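# Hang a power strip on two screws by its keyholes

## Task

Put the power strip onto the two screws using its keyhole slots, oriented so the narrow part of each slot is uppermost, so that it stays level with no support; then release it and pull the grippers away. It only counts if the strip stays up without the robot holding it.

## Robot and tools

Robot: two xArm7 arms with parallel grippers, named left_arm and right_arm. Each arm has 7 revolute joints plus a gripper. In the shared scene frame the origin sits on the table top midway between the arms, +x points out over the table, +z points up, and left_arm is on the +y side. The names do not tell you which side of a camera image an arm appears on. Base positions in metres: left_arm (+0.050, +0.428, 0) with quat_wxyz (+0.998, 0, 0, +0.059); right_arm (+0.017, -0.275, 0) with quat_wxyz (+0.999, 0, 0, +0.035).

Tools.
execute_actions takes "actions", a list holding zero or one item, plus an optional boolean "pictures" (images come by default). An empty list only reports the current state. A wait is {"steps": N} with N from 1 to 300 control steps of 1/30 s; it commands nothing new. A motion is {"rows": [...], "steps": N} with N at most 15 (default 15) and 1 to 15 rows. Each row holds exactly 16 numbers covering both arms together: left_arm's 7 joint targets then its gripper opening, followed by right_arm's 7 joint targets then its opening. Joint values are absolute target angles in radians in each joint's own range (not offsets), in the same order Joint positions prints them: waist -6.283 to 6.283, shoulder -2.059 to 2.094, upper arm roll -6.283 to 6.283, elbow -0.192 to 3.927, forearm roll -6.283 to 6.283, wrist pitch -1.693 to 3.142, wrist roll -6.283 to 6.283. The opening runs from -1 (closed) to +1 (fully open). One row is used per step; if rows run out, the final row repeats. Send the unmoving arm's current angles to keep it still. A target more than 0.010 rad outside a range, and further out than the current angle, gets the whole call refused and nothing is sent. True limits may sit 0.010 rad off the stated ones; requests past them are clipped, and "joint sent to its limit" may be printed (possibly about an earlier action).
zoom_image takes "camera" (cam_head_left, cam_head_right, cam_high, cam_low, cam_left_wrist, cam_right_wrist) and "region" [x0, y0, x1, y1] in that image's pixels, origin top-left, at most 504 by 504. All images are 672x504. A calibration (pinhole plus radial distortion, T_world_to_cam in metres) was supplied for each camera; actual poses may differ by a few degrees and millimetres, and wrist camera poses follow their arm's joints.
read_manual returns only licence text; it does not move anything.
finished_scene takes "scene", the number of the current scene, ends it irreversibly and reports whether the goal was met. Replying with no tool call also ends things.

Motion behaviour. Joint targets move at most 3.14 rad/s, ramping up over 0.16 s, with all joints of an arm arriving together. Per step a target stays within 0.623 rad of the measured angle, and if the targets would shift the gripper over 70 mm from where it is, they are scaled back. Between calls the arms keep heading to the last row sent until they settle or a step is HELD. Far targets therefore take several calls.

Gripper. Fingers point along the gripper's +z and close along its y axis. end_effector_position is the pinch point between the pads when closed, about 2 cm short of the fingertips; closing pushes the tips roughly 10 mm further forward. Fully open pad gap is 0.084 m. To hold something, keep commanding an opening well below grip_measured; lower means harder squeeze, up to about 24 N per pad for objects up to roughly 6 cm wide. Fast closing can press harder. Echoing grip_measured back still grips lightly.

Result lines. The state line shows, per arm, end_effector_position (m), end_effector_quat_wxyz and velocities (m/s, rad/s) in the scene frame; reported hand positions can be off, especially far out. Joint positions and Joint velocities list each arm's 7 joints (rad, rad/s) and then the pad gap (m, m/s). grip_measured is the opening on the command scale. "joint command not followed" means a clearance check altered or blocked joint targets on some steps. HELD marks steps where your row was not (fully) sent. A torque fault (contact torque reaching the load limit: waist and shoulder 43.5, upper arm roll, elbow and forearm roll 26.1, wrist pitch and wrist roll 17.4 N m, held weight included) stops that arm, backs the joint off, holds 10 s and drops the rest of the call. MOTOR HOT appears from 65 °C when holding loads; at 80 °C an OVER-TEMPERATURE FAULT brakes the arm until it cools.

Avoid: knocking anything off the table (that fails the task), letting the arms collide or push on each other, dropping or slamming the strip, and pressing hard into the screws or wall. Loose objects may occasionally get a brief push. Before finishing, open the grippers, back away, and confirm in the images that the strip hangs level on both screws by itself.

Each tool is called after "Emit:" as name(argument=value, ...) on one line, values as JSON.

## Session

Emit:
execute_actions(actions=[])

Scene clock: 0.00 s of 5050.00 s.
left_arm: end_effector_position=(+0.2917, +0.3635, +0.3156) grip_measured=+1.00 end_effector_quat_wxyz=(-0.518, +0.637, -0.543, +0.178) end_effector_velocity=(+0.000, +0.000, -0.000) end_effector_angular_velocity=(-0.000, +0.001, +0.000) | right_arm: end_effector_position=(+0.5025, -0.0628, +0.3411) grip_measured=+1.00 end_effector_quat_wxyz=(+0.080, -0.366, +0.927, +0.006) end_effector_velocity=(-0.001, +0.000, -0.000) end_effector_angular_velocity=(-0.001, +0.001, +0.002)
Joint positions: left_arm=[-0.802 -1.283 -0.48   0.171  0.717  1.267  0.357  0.084] | right_arm=[0.287 0.04  0.053 1.443 0.005 1.242 2.796 0.084]
Joint velocities: left_arm=[-0.     0.001  0.001 -0.    -0.     0.     0.     0.   ] | right_arm=[-0.    -0.001  0.002 -0.001 -0.001  0.001 -0.     0.   ]
Motor temperatures (°C, as the motors report them): left_arm=[28 30 27 29 28 32 29] | right_arm=[30 27 31 28 28 28 30]

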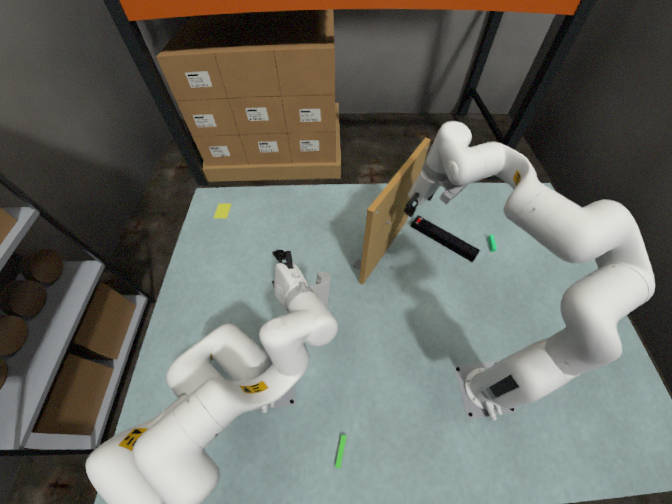

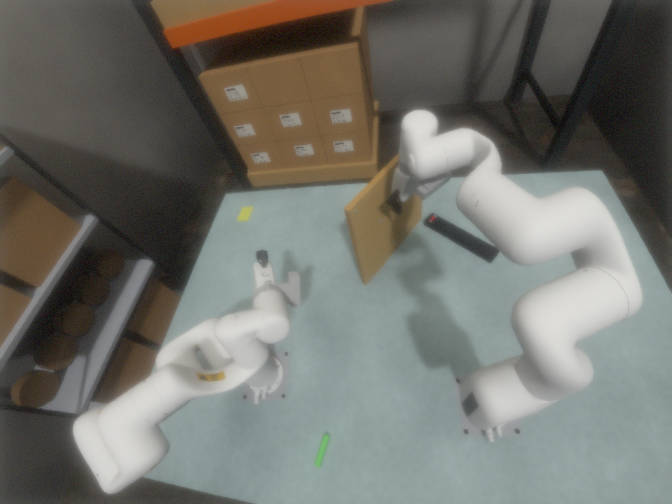

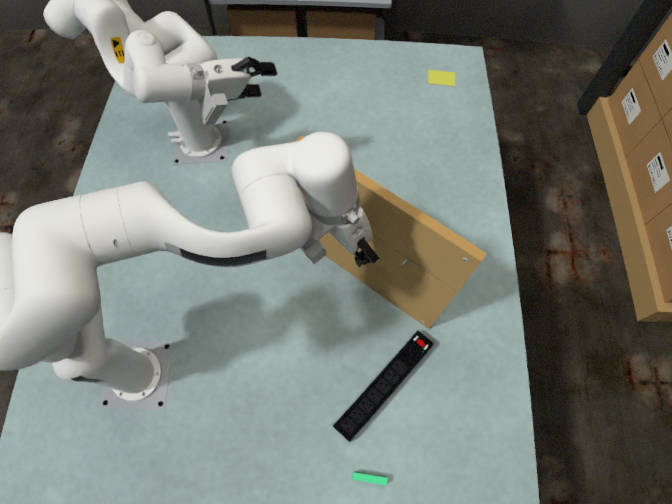

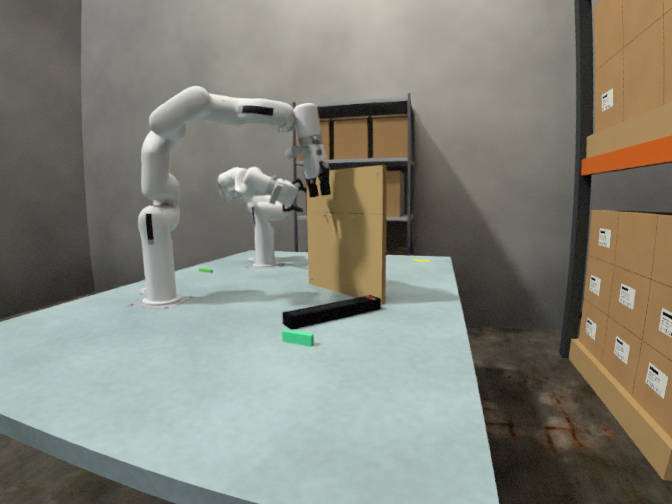

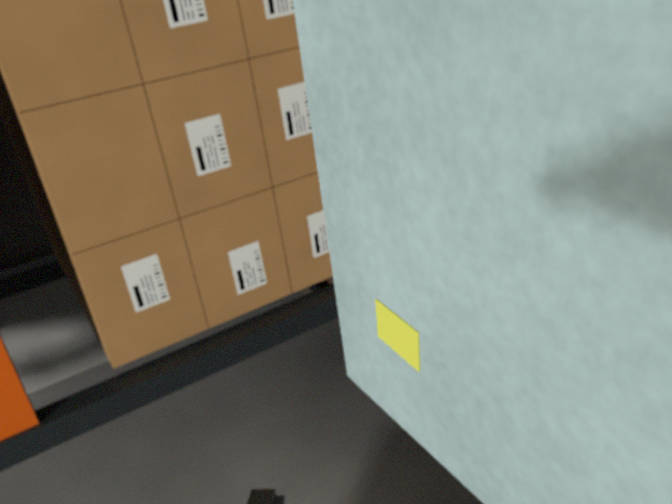

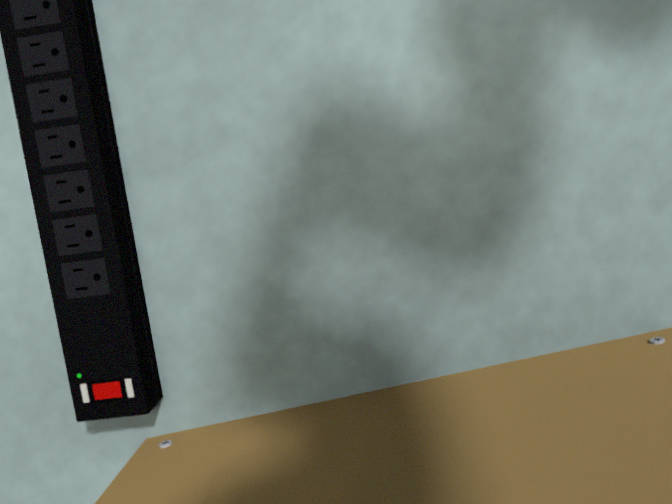

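Emit:
zoom_image(camera="cam_low", region=[260, 140, 440, 360])

Emit:
zoom_image(camera="cam_high", region=[280, 130, 520, 460])

Emit:
zoom_image(camera="cam_head_left", region=[340, 120, 520, 300])

Region (260, 140, 440, 360) of cam_low's 672x504 image, scaled by 2.291, with more detail than that image has; it fills the left 412 columns of this view, and the rest is white.

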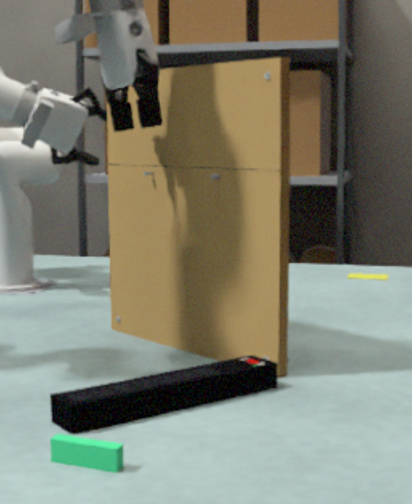

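Region (280, 130, 520, 460) of cam_high's 672x504 image, scaled by 1.527, with more detail than that image has; it fills the left 367 columns of this view, and the rest is white.

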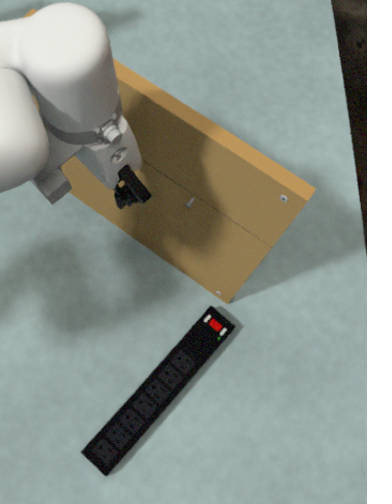

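Region (340, 120, 520, 300) of cam_head_left's 672x504 image, scaled by 2.800, with more detail than that image has.

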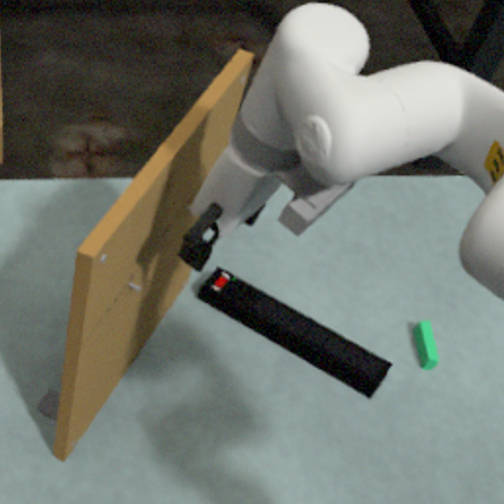

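Emit:
execute_actions(actions=[{"rows":[[-0.802,-1.283,-0.48,0.171,0.717,1.267,0.357,1,-0.108,0.1,0,1.473,0,1.3,2.24,1],[-0.802,-1.283,-0.48,0.171,0.717,1.267,0.357,1,-0.108,0.1,0,1.473,0,1.3,2.24,1],[-0.802,-1.283,-0.48,0.171,0.717,1.267,0.357,1,-0.108,0.1,0,1.473,0,1.3,2.24,1],[-0.802,-1.283,-0.48,0.171,0.717,1.267,0.357,1,-0.108,0.1,0,1.473,0,1.3,2.24,1],[-0.802,-1.283,-0.48,0.171,0.717,1.267,0.357,1,-0.108,0.1,0,1.473,0,1.3,2.24,1],[-0.802,-1.283,-0.48,0.171,0.717,1.267,0.357,1,-0.108,0.1,0,1.473,0,1.3,2.24,1],[-0.802,-1.283,-0.48,0.171,0.717,1.267,0.357,1,-0.108,0.1,0,1.473,0,1.3,2.24,1],[-0.802,-1.283,-0.48,0.171,0.717,1.267,0.357,1,-0.108,0.439,0,1.473,0,1.034,2.24,1]],"steps":15}], pictures=false)

Emit:
execute_actions(actions=[{"steps":15}])

Scene clock: 47.87 s of 5050.00 s.
left_arm: end_effector_position=(+0.2918, +0.3637, +0.3154) grip_measured=+1.00 end_effector_quat_wxyz=(-0.518, +0.637, -0.542, +0.178) end_effector_velocity=(+0.000, +0.001, -0.000) end_effector_angular_velocity=(+0.000, +0.002, +0.002) | right_arm: end_effector_position=(+0.5640, -0.1910, +0.2718) grip_measured=+1.00 end_effector_quat_wxyz=(+0.040, -0.396, +0.917, -0.007) end_effector_velocity=(+0.149, -0.266, -0.314) end_effector_angular_velocity=(-0.090, +0.221, +0.093)
Joint positions: left_arm=[-0.802 -1.283 -0.48   0.171  0.717  1.267  0.357  0.084] | right_arm=[0.06  0.192 0.022 1.459 0.002 1.185 2.476 0.084]
Joint velocities: left_arm=[ 0.     0.     0.002 -0.001  0.     0.001  0.    -0.   ] | right_arm=[-0.44   0.658 -0.074  0.029 -0.006 -0.393 -0.609  0.   ]
Motor temperatures (°C, as the motors report them): left_arm=[28 30 27 30 28 32 29] | right_arm=[30 27 31 31 28 28 30]
Steps of this call (steps 1 to 90: nothing new was sent; then 44.37 s passed at rest; steps 91 to 105: all 15 steps of this action). Readings (joint positions):
91: left_arm=[-0.802 -1.283 -0.480 0.171 0.717 1.267 0.357] | right_arm=[0.287 0.040 0.053 1.443 0.005 1.242 2.796]
92: left_arm=[-0.802 -1.283 -0.480 0.171 0.717 1.267 0.357] | right_arm=[0.285 0.040 0.053 1.443 0.006 1.243 2.792]
94: left_arm=[-0.802 -1.283 -0.480 0.171 0.717 1.267 0.357] | right_arm=[0.260 0.044 0.055 1.446 0.006 1.247 2.751]
98: left_arm=[-0.802 -1.283 -0.480 0.171 0.717 1.267 0.357] | right_arm=[0.163 0.059 0.035 1.452 0.004 1.260 2.621]
105: the state above

Scene clock: 48.37 s of 5050.00 s.
left_arm: end_effector_position=(+0.2918, +0.3637, +0.3154) grip_measured=+1.00 end_effector_quat_wxyz=(-0.518, +0.637, -0.542, +0.178) end_effector_velocity=(-0.000, -0.000, +0.000) end_effector_angular_velocity=(-0.000, -0.000, -0.000) | right_arm: end_effector_position=(+0.5977, -0.2950, +0.1525) grip_measured=+1.00 end_effector_quat_wxyz=(+0.000, -0.417, +0.909, -0.000) end_effector_velocity=(+0.027, +0.015, +0.013) end_effector_angular_velocity=(+0.015, -0.078, +0.084)
Joint positions: left_arm=[-0.802 -1.283 -0.48   0.171  0.717  1.267  0.357  0.084] | right_arm=[-0.105  0.434  0.     1.472  0.     1.038  2.246  0.084]
Joint velocities: left_arm=[-0. -0.  0.  0.  0.  0.  0.  0.] | right_arm=[-0.012  0.016  0.04   0.045  0.001 -0.048 -0.061  0.   ]
Motor temperatures (°C, as the motors report them): left_arm=[28 30 27 30 28 32 29] | right_arm=[30 27 31 31 28 28 30]
Steps of this call (steps 1 to 15: the robot went on to your last target). Readings (joint positions):
1: left_arm=[-0.802 -1.283 -0.480 0.171 0.717 1.267 0.357] | right_arm=[0.045 0.214 0.020 1.461 0.002 1.172 2.455]
2: left_arm=[-0.802 -1.283 -0.480 0.171 0.717 1.267 0.357] | right_arm=[0.030 0.235 0.018 1.462 0.002 1.159 2.435]
4: left_arm=[-0.802 -1.283 -0.480 0.171 0.717 1.267 0.357] | right_arm=[0.001 0.279 0.014 1.464 0.001 1.132 2.393]
8: left_arm=[-0.802 -1.283 -0.480 0.171 0.717 1.267 0.357] | right_arm=[-0.057 0.364 0.007 1.469 0.001 1.080 2.312]
15: the state above
camera_calibration (this result's frames):
cam_left_wrist: T_world_to_cam=[[-0.509466, 0.119516, -0.85215, 0.403635], [-0.348832, 0.876599, 0.331497, -0.255629], [0.786614, 0.466143, -0.404906, -0.141018], [0, 0, 0, 1]] pos_world=[0.227393, 0.241578, 0.371599]
cam_right_wrist: T_world_to_cam=[[-0.750702, 0.660597, 0.00762934, 0.672357], [0.660406, 0.750692, -0.0180068, -0.0994975], [-0.0176225, -0.00847924, -0.999809, 0.294153], [0, 0, 0, 1]] pos_world=[0.575632, -0.366971, 0.287176]

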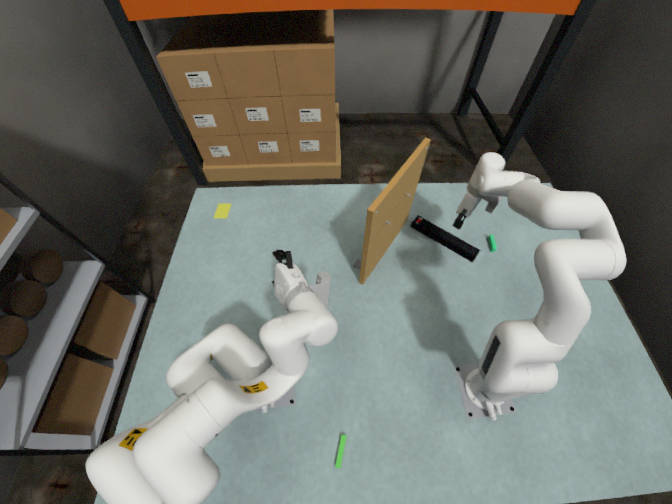

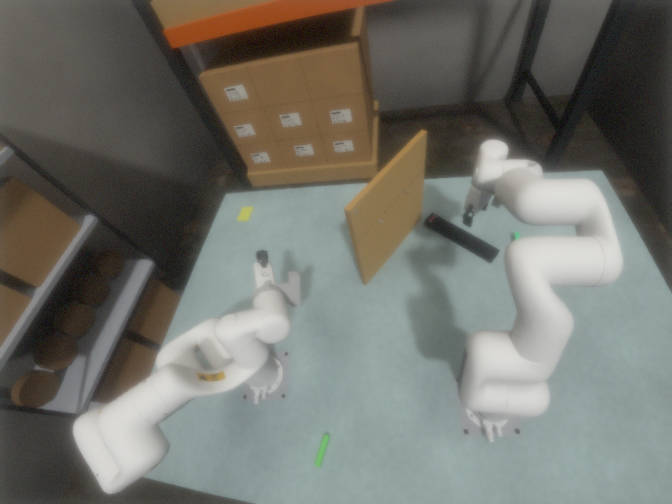

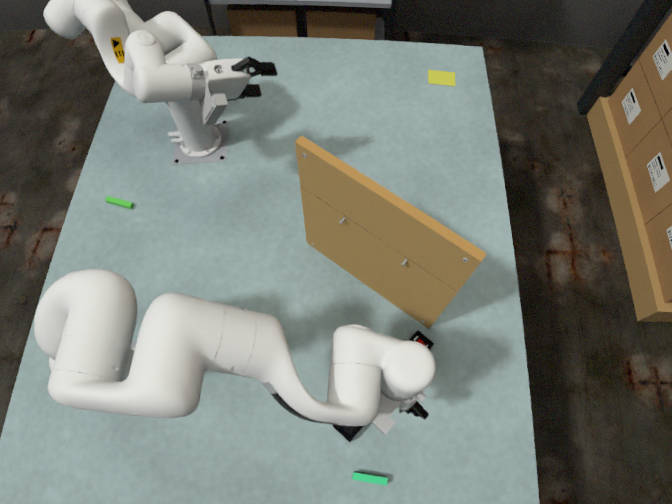

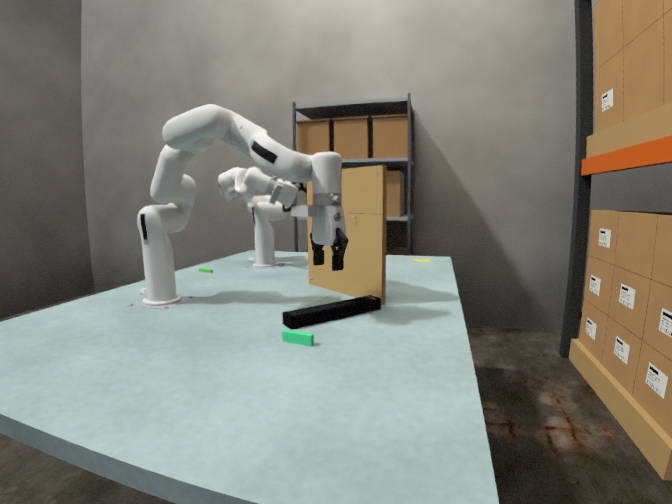

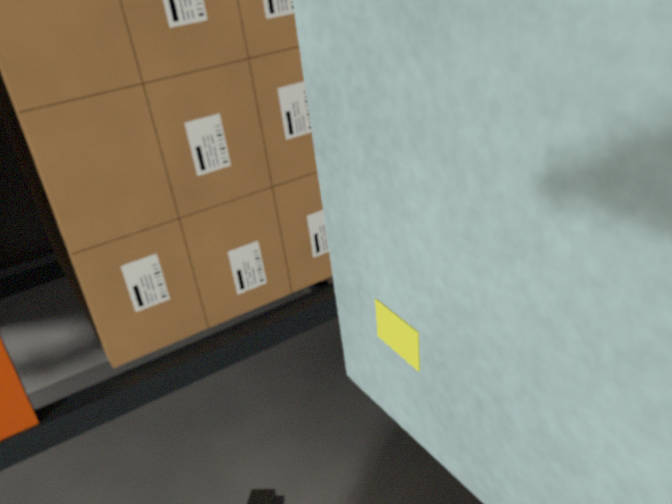

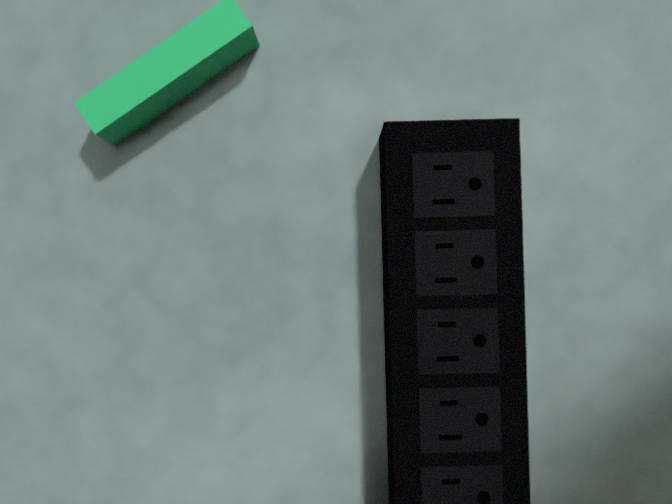

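Emit:
execute_actions(actions=[{"rows":[[-0.802,-1.283,-0.48,0.171,0.717,1.267,0.357,1,-0.056,0.45,0,1.49,0,1.04,2.285,1],[-0.802,-1.283,-0.48,0.171,0.717,1.267,0.357,1,-0.056,0.45,0,1.49,0,1.04,2.285,1],[-0.802,-1.283,-0.48,0.171,0.717,1.267,0.357,1,-0.056,0.45,0,1.49,0,1.04,2.285,1],[-0.802,-1.283,-0.48,0.171,0.717,1.267,0.357,1,-0.056,0.45,0,1.49,0,1.04,2.285,1],[-0.802,-1.283,-0.48,0.171,0.717,1.267,0.357,1,-0.056,0.616,0,1.411,0,0.795,2.285,1]],"steps":15}], pictures=false)

Emit:
execute_actions(actions=[{"steps":10}])

Scene clock: 62.00 s of 5050.00 s.
left_arm: end_effector_position=(+0.2918, +0.3637, +0.3154) grip_measured=+1.00 end_effector_quat_wxyz=(-0.518, +0.637, -0.542, +0.178) end_effector_velocity=(+0.000, +0.000, +0.000) end_effector_angular_velocity=(-0.000, -0.000, +0.001) | right_arm: end_effector_position=(+0.5996, -0.2678, +0.0447) grip_measured=+1.00 end_effector_quat_wxyz=(-0.007, -0.421, +0.907, +0.003) end_effector_velocity=(-0.003, +0.020, -0.123) end_effector_angular_velocity=(+0.007, -0.022, +0.021)
Joint positions: left_arm=[-0.802 -1.283 -0.48   0.171  0.717  1.267  0.357  0.084] | right_arm=[-0.057  0.605 -0.     1.413 -0.     0.823  2.284  0.084]
Joint velocities: left_arm=[ 0.    -0.     0.001 -0.     0.001  0.    -0.    -0.   ] | right_arm=[ 0.022  0.196  0.012 -0.081 -0.001 -0.299  0.012  0.   ]
Motor temperatures (°C, as the motors report them): left_arm=[28 30 27 30 28 32 29] | right_arm=[30 27 31 31 28 28 30]
Steps of this call (steps 1 to 15: the robot went on to your last target; steps 16 to 90: nothing new was sent; then 10.13 s passed at rest; steps 91 to 105: all 15 steps of this action). Readings (joint positions):
91: left_arm=[-0.802 -1.283 -0.480 0.171 0.717 1.267 0.357] | right_arm=[-0.108 0.439 -0.000 1.473 -0.000 1.034 2.240]
92: left_arm=[-0.802 -1.283 -0.480 0.171 0.717 1.267 0.357] | right_arm=[-0.105 0.440 -0.001 1.474 -0.000 1.035 2.244]
94: left_arm=[-0.802 -1.283 -0.480 0.171 0.717 1.267 0.357] | right_arm=[-0.084 0.445 -0.005 1.482 -0.000 1.037 2.263]
98: left_arm=[-0.802 -1.283 -0.480 0.171 0.717 1.267 0.357] | right_arm=[-0.061 0.471 0.005 1.478 0.000 0.993 2.278]
105: the state above

Scene clock: 62.33 s of 5050.00 s.
left_arm: end_effector_position=(+0.2918, +0.3637, +0.3154) grip_measured=+1.00 end_effector_quat_wxyz=(-0.518, +0.637, -0.542, +0.178) end_effector_velocity=(+0.000, -0.000, -0.000) end_effector_angular_velocity=(+0.001, +0.000, +0.000) | right_arm: end_effector_position=(+0.6040, -0.2670, +0.0410) grip_measured=+1.00 end_effector_quat_wxyz=(+0.001, -0.421, +0.907, -0.000) end_effector_velocity=(-0.007, +0.003, -0.013) end_effector_angular_velocity=(+0.002, +0.021, +0.004)
Joint positions: left_arm=[-0.802 -1.283 -0.48   0.171  0.717  1.267  0.357  0.084] | right_arm=[-0.056  0.614 -0.     1.412 -0.     0.796  2.285  0.084]
Joint velocities: left_arm=[ 0.001  0.    -0.001 -0.    -0.    -0.001  0.    -0.   ] | right_arm=[ 0.003  0.015  0.003 -0.012  0.001 -0.006  0.     0.   ]
Motor temperatures (°C, as the motors report them): left_arm=[28 30 27 30 28 32 29] | right_arm=[30 27 31 31 28 28 30]
Steps of this call (steps 1 to 10: the robot went on to your last target). Readings (joint positions):
1: left_arm=[-0.802 -1.283 -0.480 0.171 0.717 1.267 0.357] | right_arm=[-0.057 0.610 0.000 1.411 -0.000 0.814 2.284]
2: left_arm=[-0.802 -1.283 -0.480 0.171 0.717 1.267 0.357] | right_arm=[-0.056 0.611 0.000 1.412 -0.000 0.808 2.284]
4: left_arm=[-0.802 -1.283 -0.480 0.171 0.717 1.267 0.357] | right_arm=[-0.056 0.612 0.000 1.414 -0.000 0.801 2.285]
8: left_arm=[-0.802 -1.283 -0.480 0.171 0.717 1.267 0.357] | right_arm=[-0.056 0.613 -0.000 1.413 -0.000 0.796 2.285]
10: the state above
camera_calibration (this result's frames):
cam_left_wrist: T_world_to_cam=[[-0.509466, 0.119516, -0.85215, 0.403635], [-0.348832, 0.876599, 0.331497, -0.255629], [0.786614, 0.466144, -0.404906, -0.141018], [0, 0, 0, 1]] pos_world=[0.227393, 0.241578, 0.371599]
cam_right_wrist: T_world_to_cam=[[-0.756538, 0.653912, 0.00694228, 0.661206], [0.653735, 0.75652, -0.0175765, -0.121152], [-0.0167455, -0.00875887, -0.999821, 0.182479], [0, 0, 0, 1]] pos_world=[0.582484, -0.339119, 0.175727]

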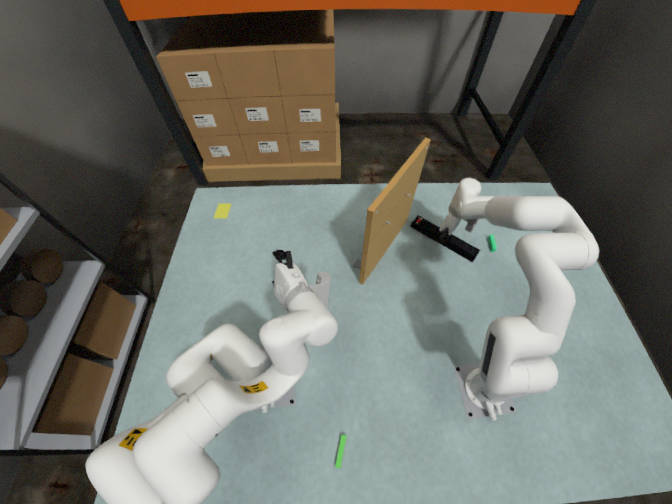

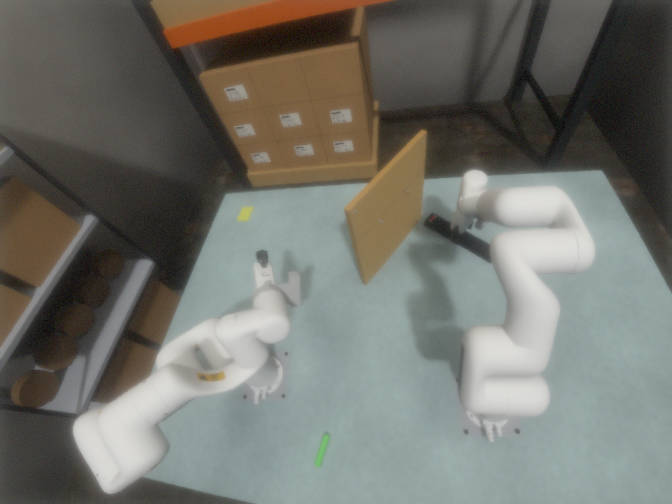

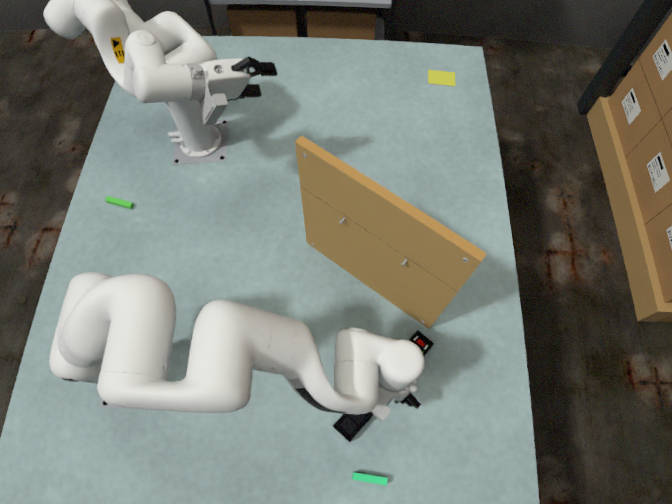

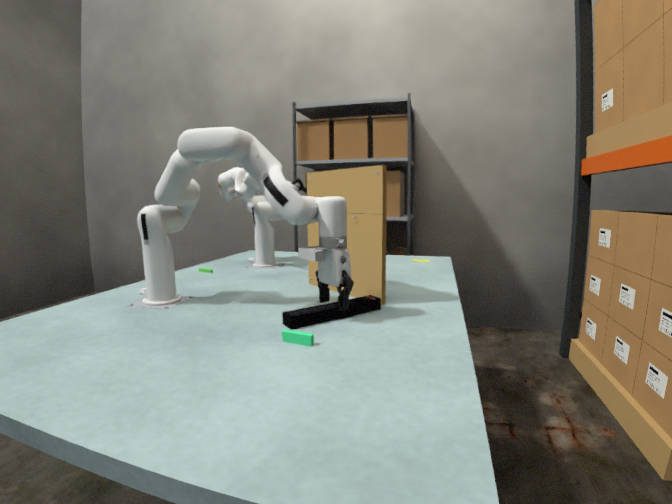

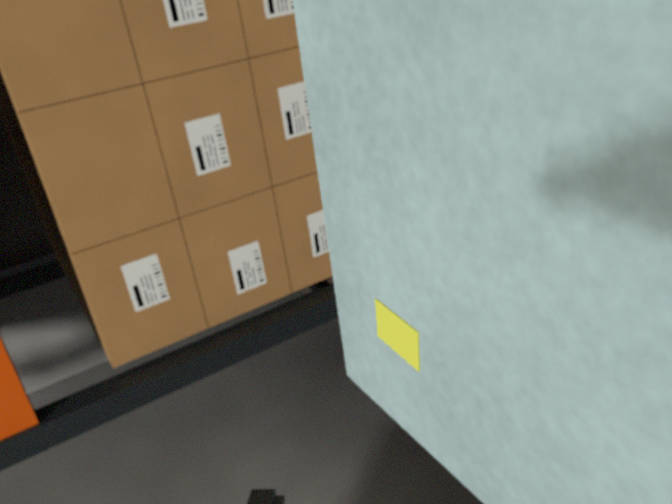

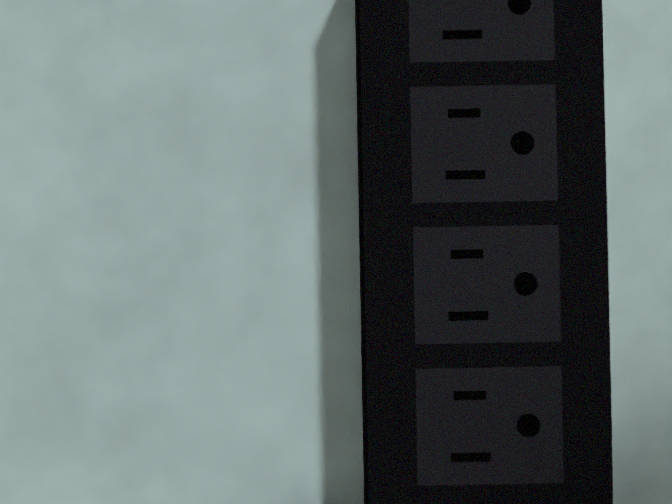

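Emit:
execute_actions(actions=[{"rows":[[-0.802,-1.283,-0.48,0.171,0.717,1.267,0.357,1,-0.056,0.616,0,1.411,0,0.795,2.285,0.4],[-0.802,-1.283,-0.48,0.171,0.717,1.267,0.357,1,-0.056,0.616,0,1.411,0,0.795,2.285,0.2],[-0.802,-1.283,-0.48,0.171,0.717,1.267,0.357,1,-0.056,0.616,0,1.411,0,0.795,2.285,0.0],[-0.802,-1.283,-0.48,0.171,0.717,1.267,0.357,1,-0.056,0.616,0,1.411,0,0.795,2.285,-0.4]],"steps":15}], pictures=false)

Emit:
execute_actions(actions=[{"rows":[[-0.802,-1.283,-0.48,0.171,0.717,1.267,0.357,1,-0.056,0.3,0,1.411,0,1.0,2.285,-0.4]],"steps":15}], pictures=false)

Emit:
execute_actions(actions=[{"rows":[[-0.802,-1.283,-0.48,0.171,0.717,1.267,0.357,1,-0.9,0.2,0,1.3,0,-0.47,1.571,-0.4]],"steps":15}], pictures=false)

Emit:
execute_actions(actions=[{"steps":30}])

Scene clock: 77.50 s of 5050.00 s.
left_arm: end_effector_position=(+0.2918, +0.3637, +0.3154) grip_measured=+1.00 end_effector_quat_wxyz=(-0.518, +0.637, -0.542, +0.178) end_effector_velocity=(-0.000, +0.000, -0.000) end_effector_angular_velocity=(-0.001, +0.000, -0.000) | right_arm: end_effector_position=(+0.6036, -0.2671, +0.0401) grip_measured=+0.13 end_effector_quat_wxyz=(+0.000, -0.421, +0.907, -0.000) end_effector_velocity=(-0.001, +0.000, -0.000) end_effector_angular_velocity=(-0.000, +0.002, +0.001)
Joint positions: left_arm=[-0.802 -1.283 -0.48   0.171  0.717  1.267  0.357  0.084] | right_arm=[-0.056  0.616 -0.     1.411 -0.     0.795  2.285  0.05 ]
Joint velocities: left_arm=[-0.001 -0.     0.    -0.001 -0.    -0.    -0.001 -0.   ] | right_arm=[ 0.001 -0.     0.    -0.001 -0.001  0.001  0.     0.   ]
Motor temperatures (°C, as the motors report them): left_arm=[28 30 27 30 28 32 29] | right_arm=[30 27 31 31 28 28 30]
Steps of this call (steps 1 to 30: the robot went on to your last target; steps 31 to 90: nothing new was sent; then 11.67 s passed at rest; steps 91 to 105: all 15 steps of this action). Readings (joint positions):
91: left_arm=[-0.802 -1.283 -0.480 0.171 0.717 1.267 0.357] | right_arm=[-0.056 0.616 0.000 1.411 0.000 0.795 2.285]
92: left_arm=[-0.802 -1.283 -0.480 0.171 0.717 1.267 0.357] | right_arm=[-0.056 0.616 -0.000 1.411 0.000 0.795 2.285]
94: left_arm=[-0.802 -1.283 -0.480 0.171 0.717 1.267 0.357] | right_arm=[-0.056 0.616 -0.000 1.411 -0.000 0.795 2.285]
98: left_arm=[-0.802 -1.283 -0.480 0.171 0.717 1.267 0.357] | right_arm=[-0.056 0.616 -0.000 1.411 -0.000 0.795 2.285]
105: the state above

Scene clock: 78.00 s of 5050.00 s.
left_arm: end_effector_position=(+0.2918, +0.3637, +0.3154) grip_measured=+1.00 end_effector_quat_wxyz=(-0.518, +0.637, -0.542, +0.178) end_effector_velocity=(+0.000, -0.000, -0.000) end_effector_angular_velocity=(-0.001, +0.001, -0.000) | right_arm: end_effector_position=(+0.6020, -0.2669, +0.2018) grip_measured=+0.13 end_effector_quat_wxyz=(+0.052, -0.421, +0.905, -0.023) end_effector_velocity=(-0.010, -0.002, +0.144) end_effector_angular_velocity=(+0.001, -0.135, -0.002)
Joint positions: left_arm=[-0.802 -1.283 -0.48   0.171  0.717  1.267  0.357  0.084] | right_arm=[-0.056  0.315 -0.     1.415  0.     0.985  2.285  0.05 ]
Joint velocities: left_arm=[ 0.     0.     0.001 -0.    -0.    -0.001  0.    -0.   ] | right_arm=[-0.001 -0.252 -0.002  0.025 -0.001  0.143 -0.    -0.   ]
Motor temperatures (°C, as the motors report them): left_arm=[28 30 27 30 28 32 29] | right_arm=[30 27 31 31 28 28 30]
Steps of this call (steps 1 to 15: all 15 steps of this action). Readings (joint positions):
1: left_arm=[-0.802 -1.283 -0.480 0.171 0.717 1.267 0.357] | right_arm=[-0.056 0.616 -0.000 1.411 -0.000 0.795 2.285]
2: left_arm=[-0.802 -1.283 -0.480 0.171 0.717 1.267 0.357] | right_arm=[-0.056 0.613 -0.000 1.410 0.000 0.798 2.285]
4: left_arm=[-0.802 -1.283 -0.480 0.171 0.717 1.267 0.357] | right_arm=[-0.056 0.584 0.000 1.401 0.000 0.826 2.285]
8: left_arm=[-0.802 -1.283 -0.480 0.171 0.717 1.267 0.357] | right_arm=[-0.056 0.471 0.000 1.411 0.000 0.890 2.285]
15: the state above

Scene clock: 78.50 s of 5050.00 s.
left_arm: end_effector_position=(+0.2918, +0.3637, +0.3154) grip_measured=+1.00 end_effector_quat_wxyz=(-0.518, +0.637, -0.542, +0.178) end_effector_velocity=(-0.000, -0.001, +0.001) end_effector_angular_velocity=(-0.001, -0.001, -0.001) | right_arm: end_effector_position=(+0.6273, -0.4465, +0.2435) grip_measured=+0.13 end_effector_quat_wxyz=(+0.148, -0.405, +0.894, -0.124) end_effector_velocity=(-0.002, -0.435, +0.122) end_effector_angular_velocity=(-0.371, -0.592, -0.186)
Joint positions: left_arm=[-0.802 -1.283 -0.48   0.171  0.717  1.267  0.357  0.084] | right_arm=[-0.342  0.27  -0.001  1.366 -0.     0.707  2.017  0.05 ]
Joint velocities: left_arm=[ 0.001  0.    -0.     0.002 -0.    -0.001  0.    -0.   ] | right_arm=[-0.653 -0.079 -0.009 -0.077  0.    -0.669 -0.513  0.   ]
Motor temperatures (°C, as the motors report them): left_arm=[28 30 27 30 28 32 29] | right_arm=[30 27 31 31 28 28 30]
Steps of this call (steps 1 to 15: all 15 steps of this action). Readings (joint positions):
1: left_arm=[-0.802 -1.283 -0.480 0.171 0.717 1.267 0.357] | right_arm=[-0.056 0.309 -0.000 1.415 0.000 0.989 2.285]
2: left_arm=[-0.802 -1.283 -0.480 0.171 0.717 1.267 0.357] | right_arm=[-0.059 0.306 0.001 1.413 0.000 0.988 2.281]
4: left_arm=[-0.802 -1.283 -0.480 0.171 0.717 1.267 0.357] | right_arm=[-0.088 0.304 0.009 1.402 0.001 0.955 2.246]
8: left_arm=[-0.802 -1.283 -0.480 0.171 0.717 1.267 0.357] | right_arm=[-0.186 0.291 -0.001 1.387 -0.000 0.862 2.154]
15: the state above

Scene clock: 79.50 s of 5050.00 s.
left_arm: end_effector_position=(+0.2918, +0.3637, +0.3154) grip_measured=+1.00 end_effector_quat_wxyz=(-0.518, +0.637, -0.542, +0.178) end_effector_velocity=(-0.000, -0.000, +0.001) end_effector_angular_velocity=(-0.001, -0.001, -0.001) | right_arm: end_effector_position=(+0.5249, -0.7738, +0.4903) grip_measured=+0.13 end_effector_quat_wxyz=(+0.263, -0.280, +0.710, -0.591) end_effector_velocity=(-0.245, -0.170, +0.329) end_effector_angular_velocity=(-1.091, -0.653, -0.358)
Joint positions: left_arm=[-0.802 -1.283 -0.48   0.171  0.717  1.267  0.357  0.084] | right_arm=[-0.846  0.207  0.     1.306 -0.    -0.307  1.614  0.05 ]
Joint velocities: left_arm=[-0.    -0.     0.001  0.001  0.    -0.     0.     0.   ] | right_arm=[-0.41  -0.053 -0.002 -0.046  0.    -1.223 -0.325  0.   ]
Motor temperatures (°C, as the motors report them): left_arm=[28 30 27 30 28 32 29] | right_arm=[30 27 31 31 28 28 30]
Steps of this call (steps 1 to 30: the robot went on to your last target). Readings (joint positions):
1: left_arm=[-0.802 -1.283 -0.480 0.171 0.717 1.267 0.357] | right_arm=[-0.364 0.268 -0.001 1.363 -0.000 0.684 2.000]
2: left_arm=[-0.802 -1.283 -0.480 0.171 0.717 1.267 0.357] | right_arm=[-0.385 0.265 -0.001 1.361 -0.000 0.661 1.983]
4: left_arm=[-0.802 -1.283 -0.480 0.171 0.717 1.267 0.357] | right_arm=[-0.427 0.260 -0.001 1.356 -0.000 0.612 1.950]
8: left_arm=[-0.802 -1.283 -0.480 0.171 0.717 1.267 0.357] | right_arm=[-0.506 0.250 -0.001 1.346 -0.000 0.507 1.886]
30: the state above
camera_calibration (this result's frames):
cam_left_wrist: T_world_to_cam=[[-0.509466, 0.119516, -0.85215, 0.403635], [-0.348832, 0.876599, 0.331497, -0.255629], [0.786614, 0.466144, -0.404906, -0.141018], [0, 0, 0, 1]] pos_world=[0.227393, 0.241578, 0.371599]
cam_right_wrist: T_world_to_cam=[[-0.0838293, 0.159693, -0.983601, 0.679756], [0.719102, 0.693013, 0.0512276, 0.204672], [0.689829, -0.703015, -0.17293, -0.687571], [0, 0, 0, 1]] pos_world=[0.38411, -0.733765, 0.539222]

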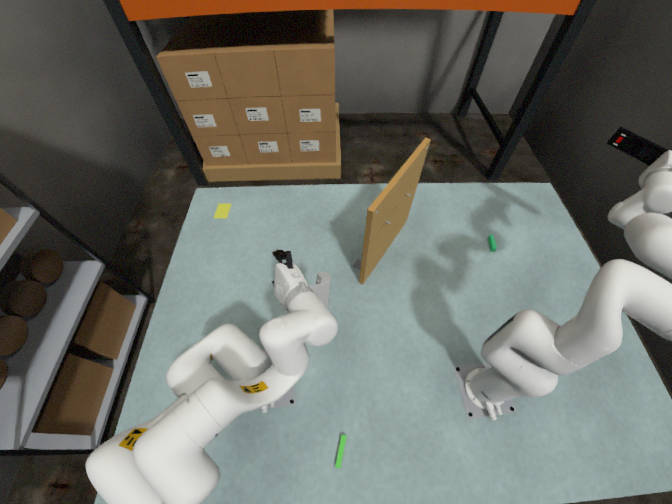

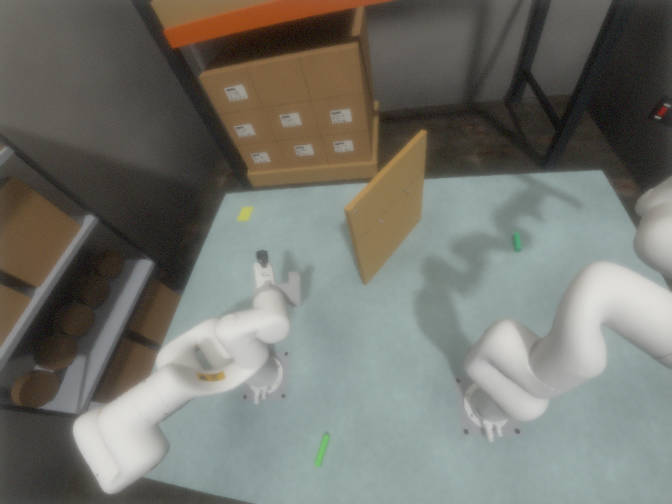

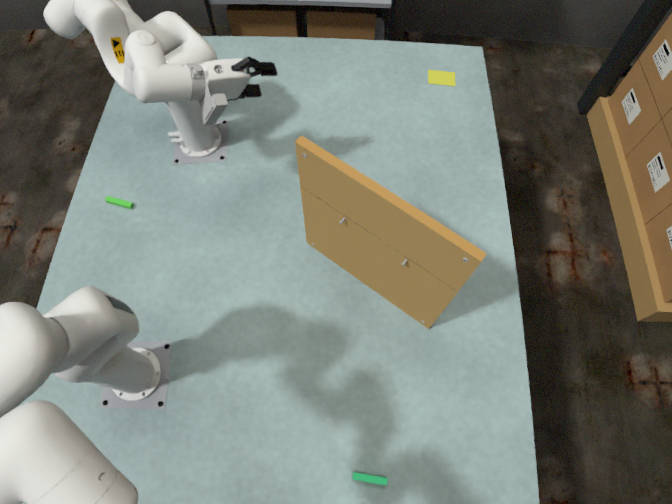

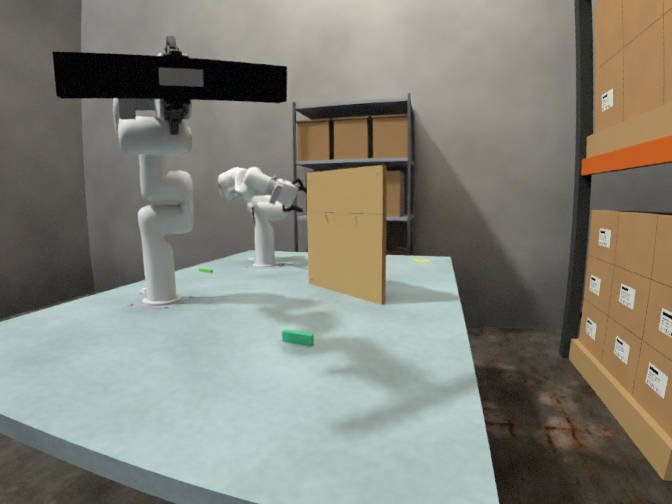

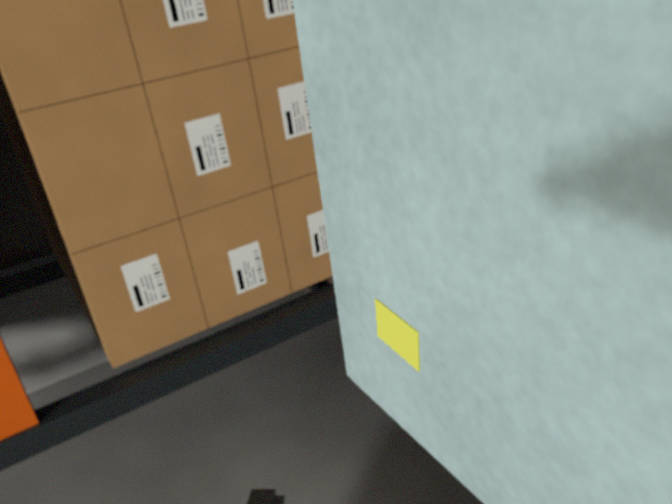

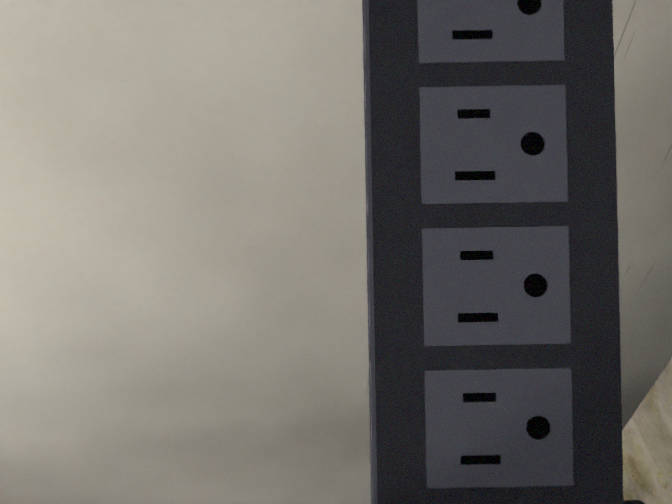

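Emit:
execute_actions(actions=[])

Emit:
zoom_image(camera="cam_low", region=[40, 20, 300, 150])

Scene clock: 86.07 s of 5050.00 s.
left_arm: end_effector_position=(+0.2918, +0.3637, +0.3154) grip_measured=+1.00 end_effector_quat_wxyz=(-0.518, +0.637, -0.542, +0.178) end_effector_velocity=(-0.000, +0.000, -0.000) end_effector_angular_velocity=(+0.001, +0.000, +0.000) | right_arm: end_effector_position=(+0.4896, -0.7927, +0.5332) grip_measured=+0.13 end_effector_quat_wxyz=(+0.256, -0.256, +0.660, -0.659) end_effector_velocity=(+0.000, +0.000, +0.000) end_effector_angular_velocity=(+0.001, -0.001, -0.000)
Joint positions: left_arm=[-0.802 -1.283 -0.48   0.171  0.717  1.267  0.357  0.084] | right_arm=[-0.9    0.2   -0.     1.3   -0.    -0.47   1.571  0.05 ]
Joint velocities: left_arm=[-0.    -0.    -0.    -0.001  0.     0.     0.     0.   ] | right_arm=[-0.    -0.001  0.001  0.     0.001  0.001  0.    -0.   ]
Motor temperatures (°C, as the motors report them): left_arm=[28 30 27 31 28 32 29] | right_arm=[30 27 31 31 28 28 30]
Steps of this call (steps 1 to 30: the robot went on to your last target; steps 31 to 90: nothing new was sent; then 3.57 s passed at rest). Readings (joint positions):
1: left_arm=[-0.802 -1.283 -0.480 0.171 0.717 1.267 0.357] | right_arm=[-0.859 0.205 -0.000 1.305 0.000 -0.347 1.604]
2: left_arm=[-0.802 -1.283 -0.480 0.171 0.717 1.267 0.357] | right_arm=[-0.871 0.203 -0.001 1.304 0.000 -0.383 1.594]
4: left_arm=[-0.802 -1.283 -0.480 0.171 0.717 1.267 0.357] | right_arm=[-0.889 0.200 -0.003 1.303 0.001 -0.430 1.582]
8: left_arm=[-0.802 -1.283 -0.480 0.171 0.717 1.267 0.357] | right_arm=[-0.897 0.200 0.000 1.300 -0.000 -0.460 1.574]
90: the state above
All arms were judged still, so your last target was given up. Only a new action makes them travel on or press farther. Fingers that are still opening or closing keep moving.
camera_calibration (this result's frames):
cam_left_wrist: T_world_to_cam=[[-0.509466, 0.119516, -0.85215, 0.403635], [-0.348832, 0.876599, 0.331497, -0.255629], [0.786614, 0.466144, -0.404906, -0.141018], [0, 0, 0, 1]] pos_world=[0.227393, 0.241578, 0.371599]
cam_right_wrist: T_world_to_cam=[[0.0025045, 0.0146604, -0.999889, 0.573538], [0.750938, 0.660271, 0.0115619, 0.22054], [0.660368, -0.750884, -0.00935542, -0.779873], [0, 0, 0, 1]] pos_world=[0.347955, -0.739618, 0.563629]

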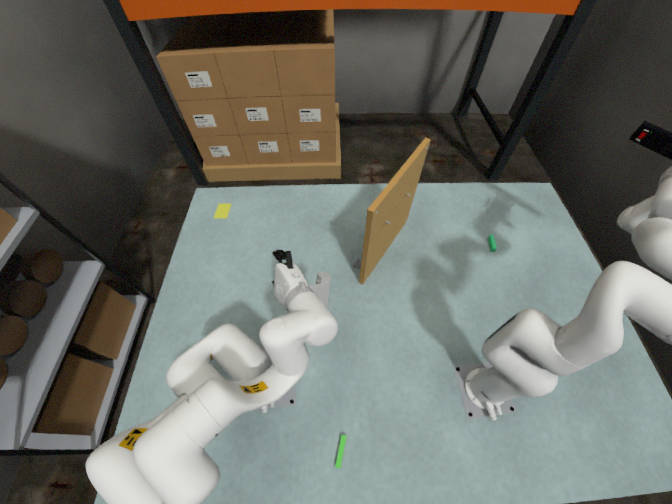

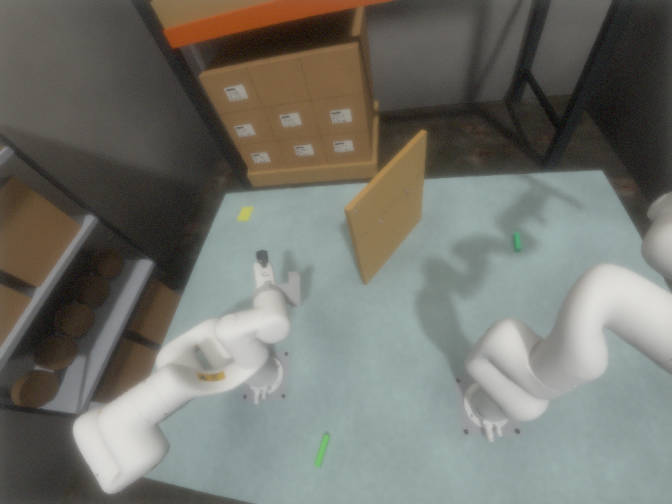

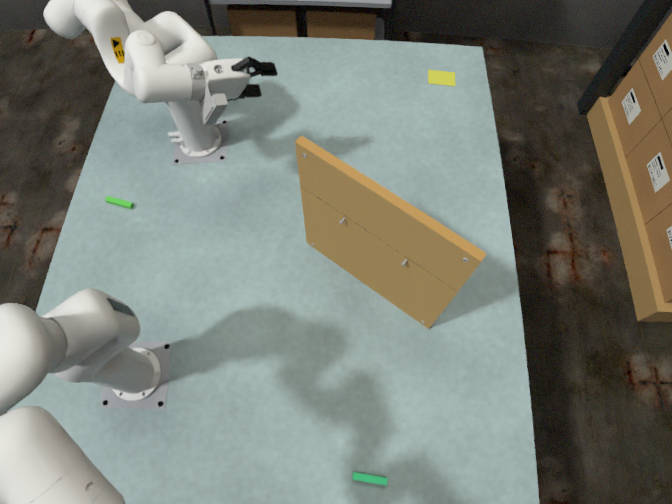

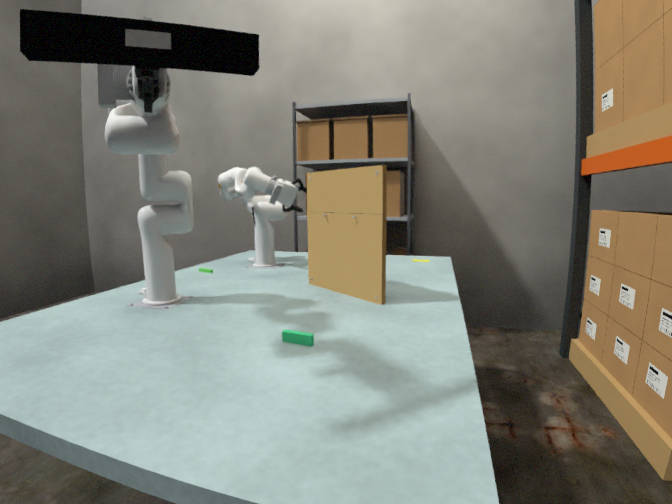

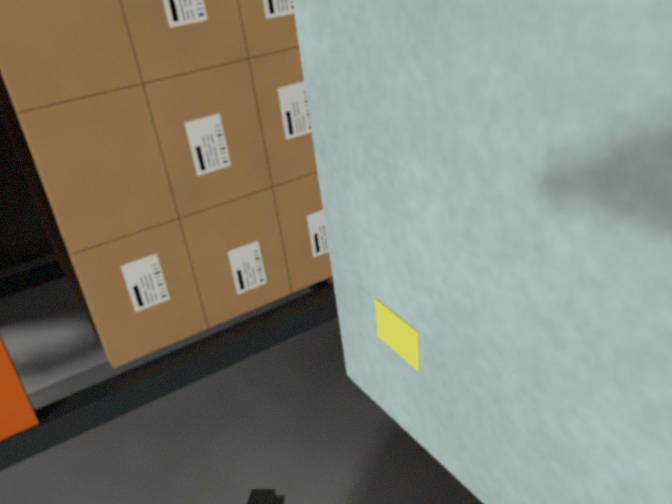

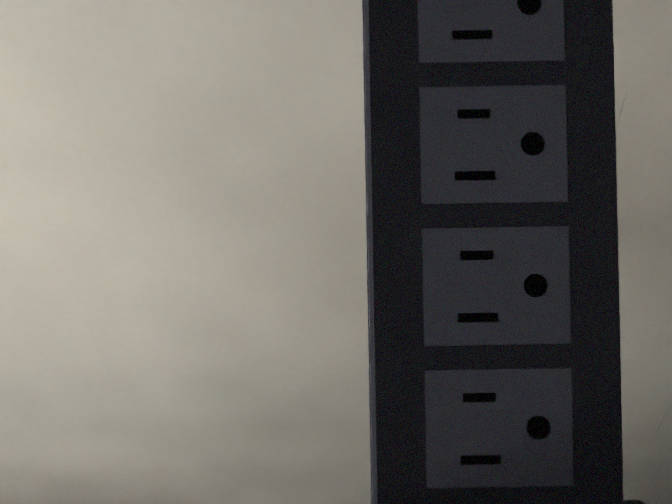

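Region (40, 20, 300, 150) of cam_low's 672x504 image, scaled by 1.938, with more detail than that image has.

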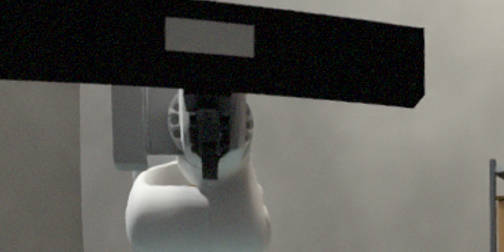

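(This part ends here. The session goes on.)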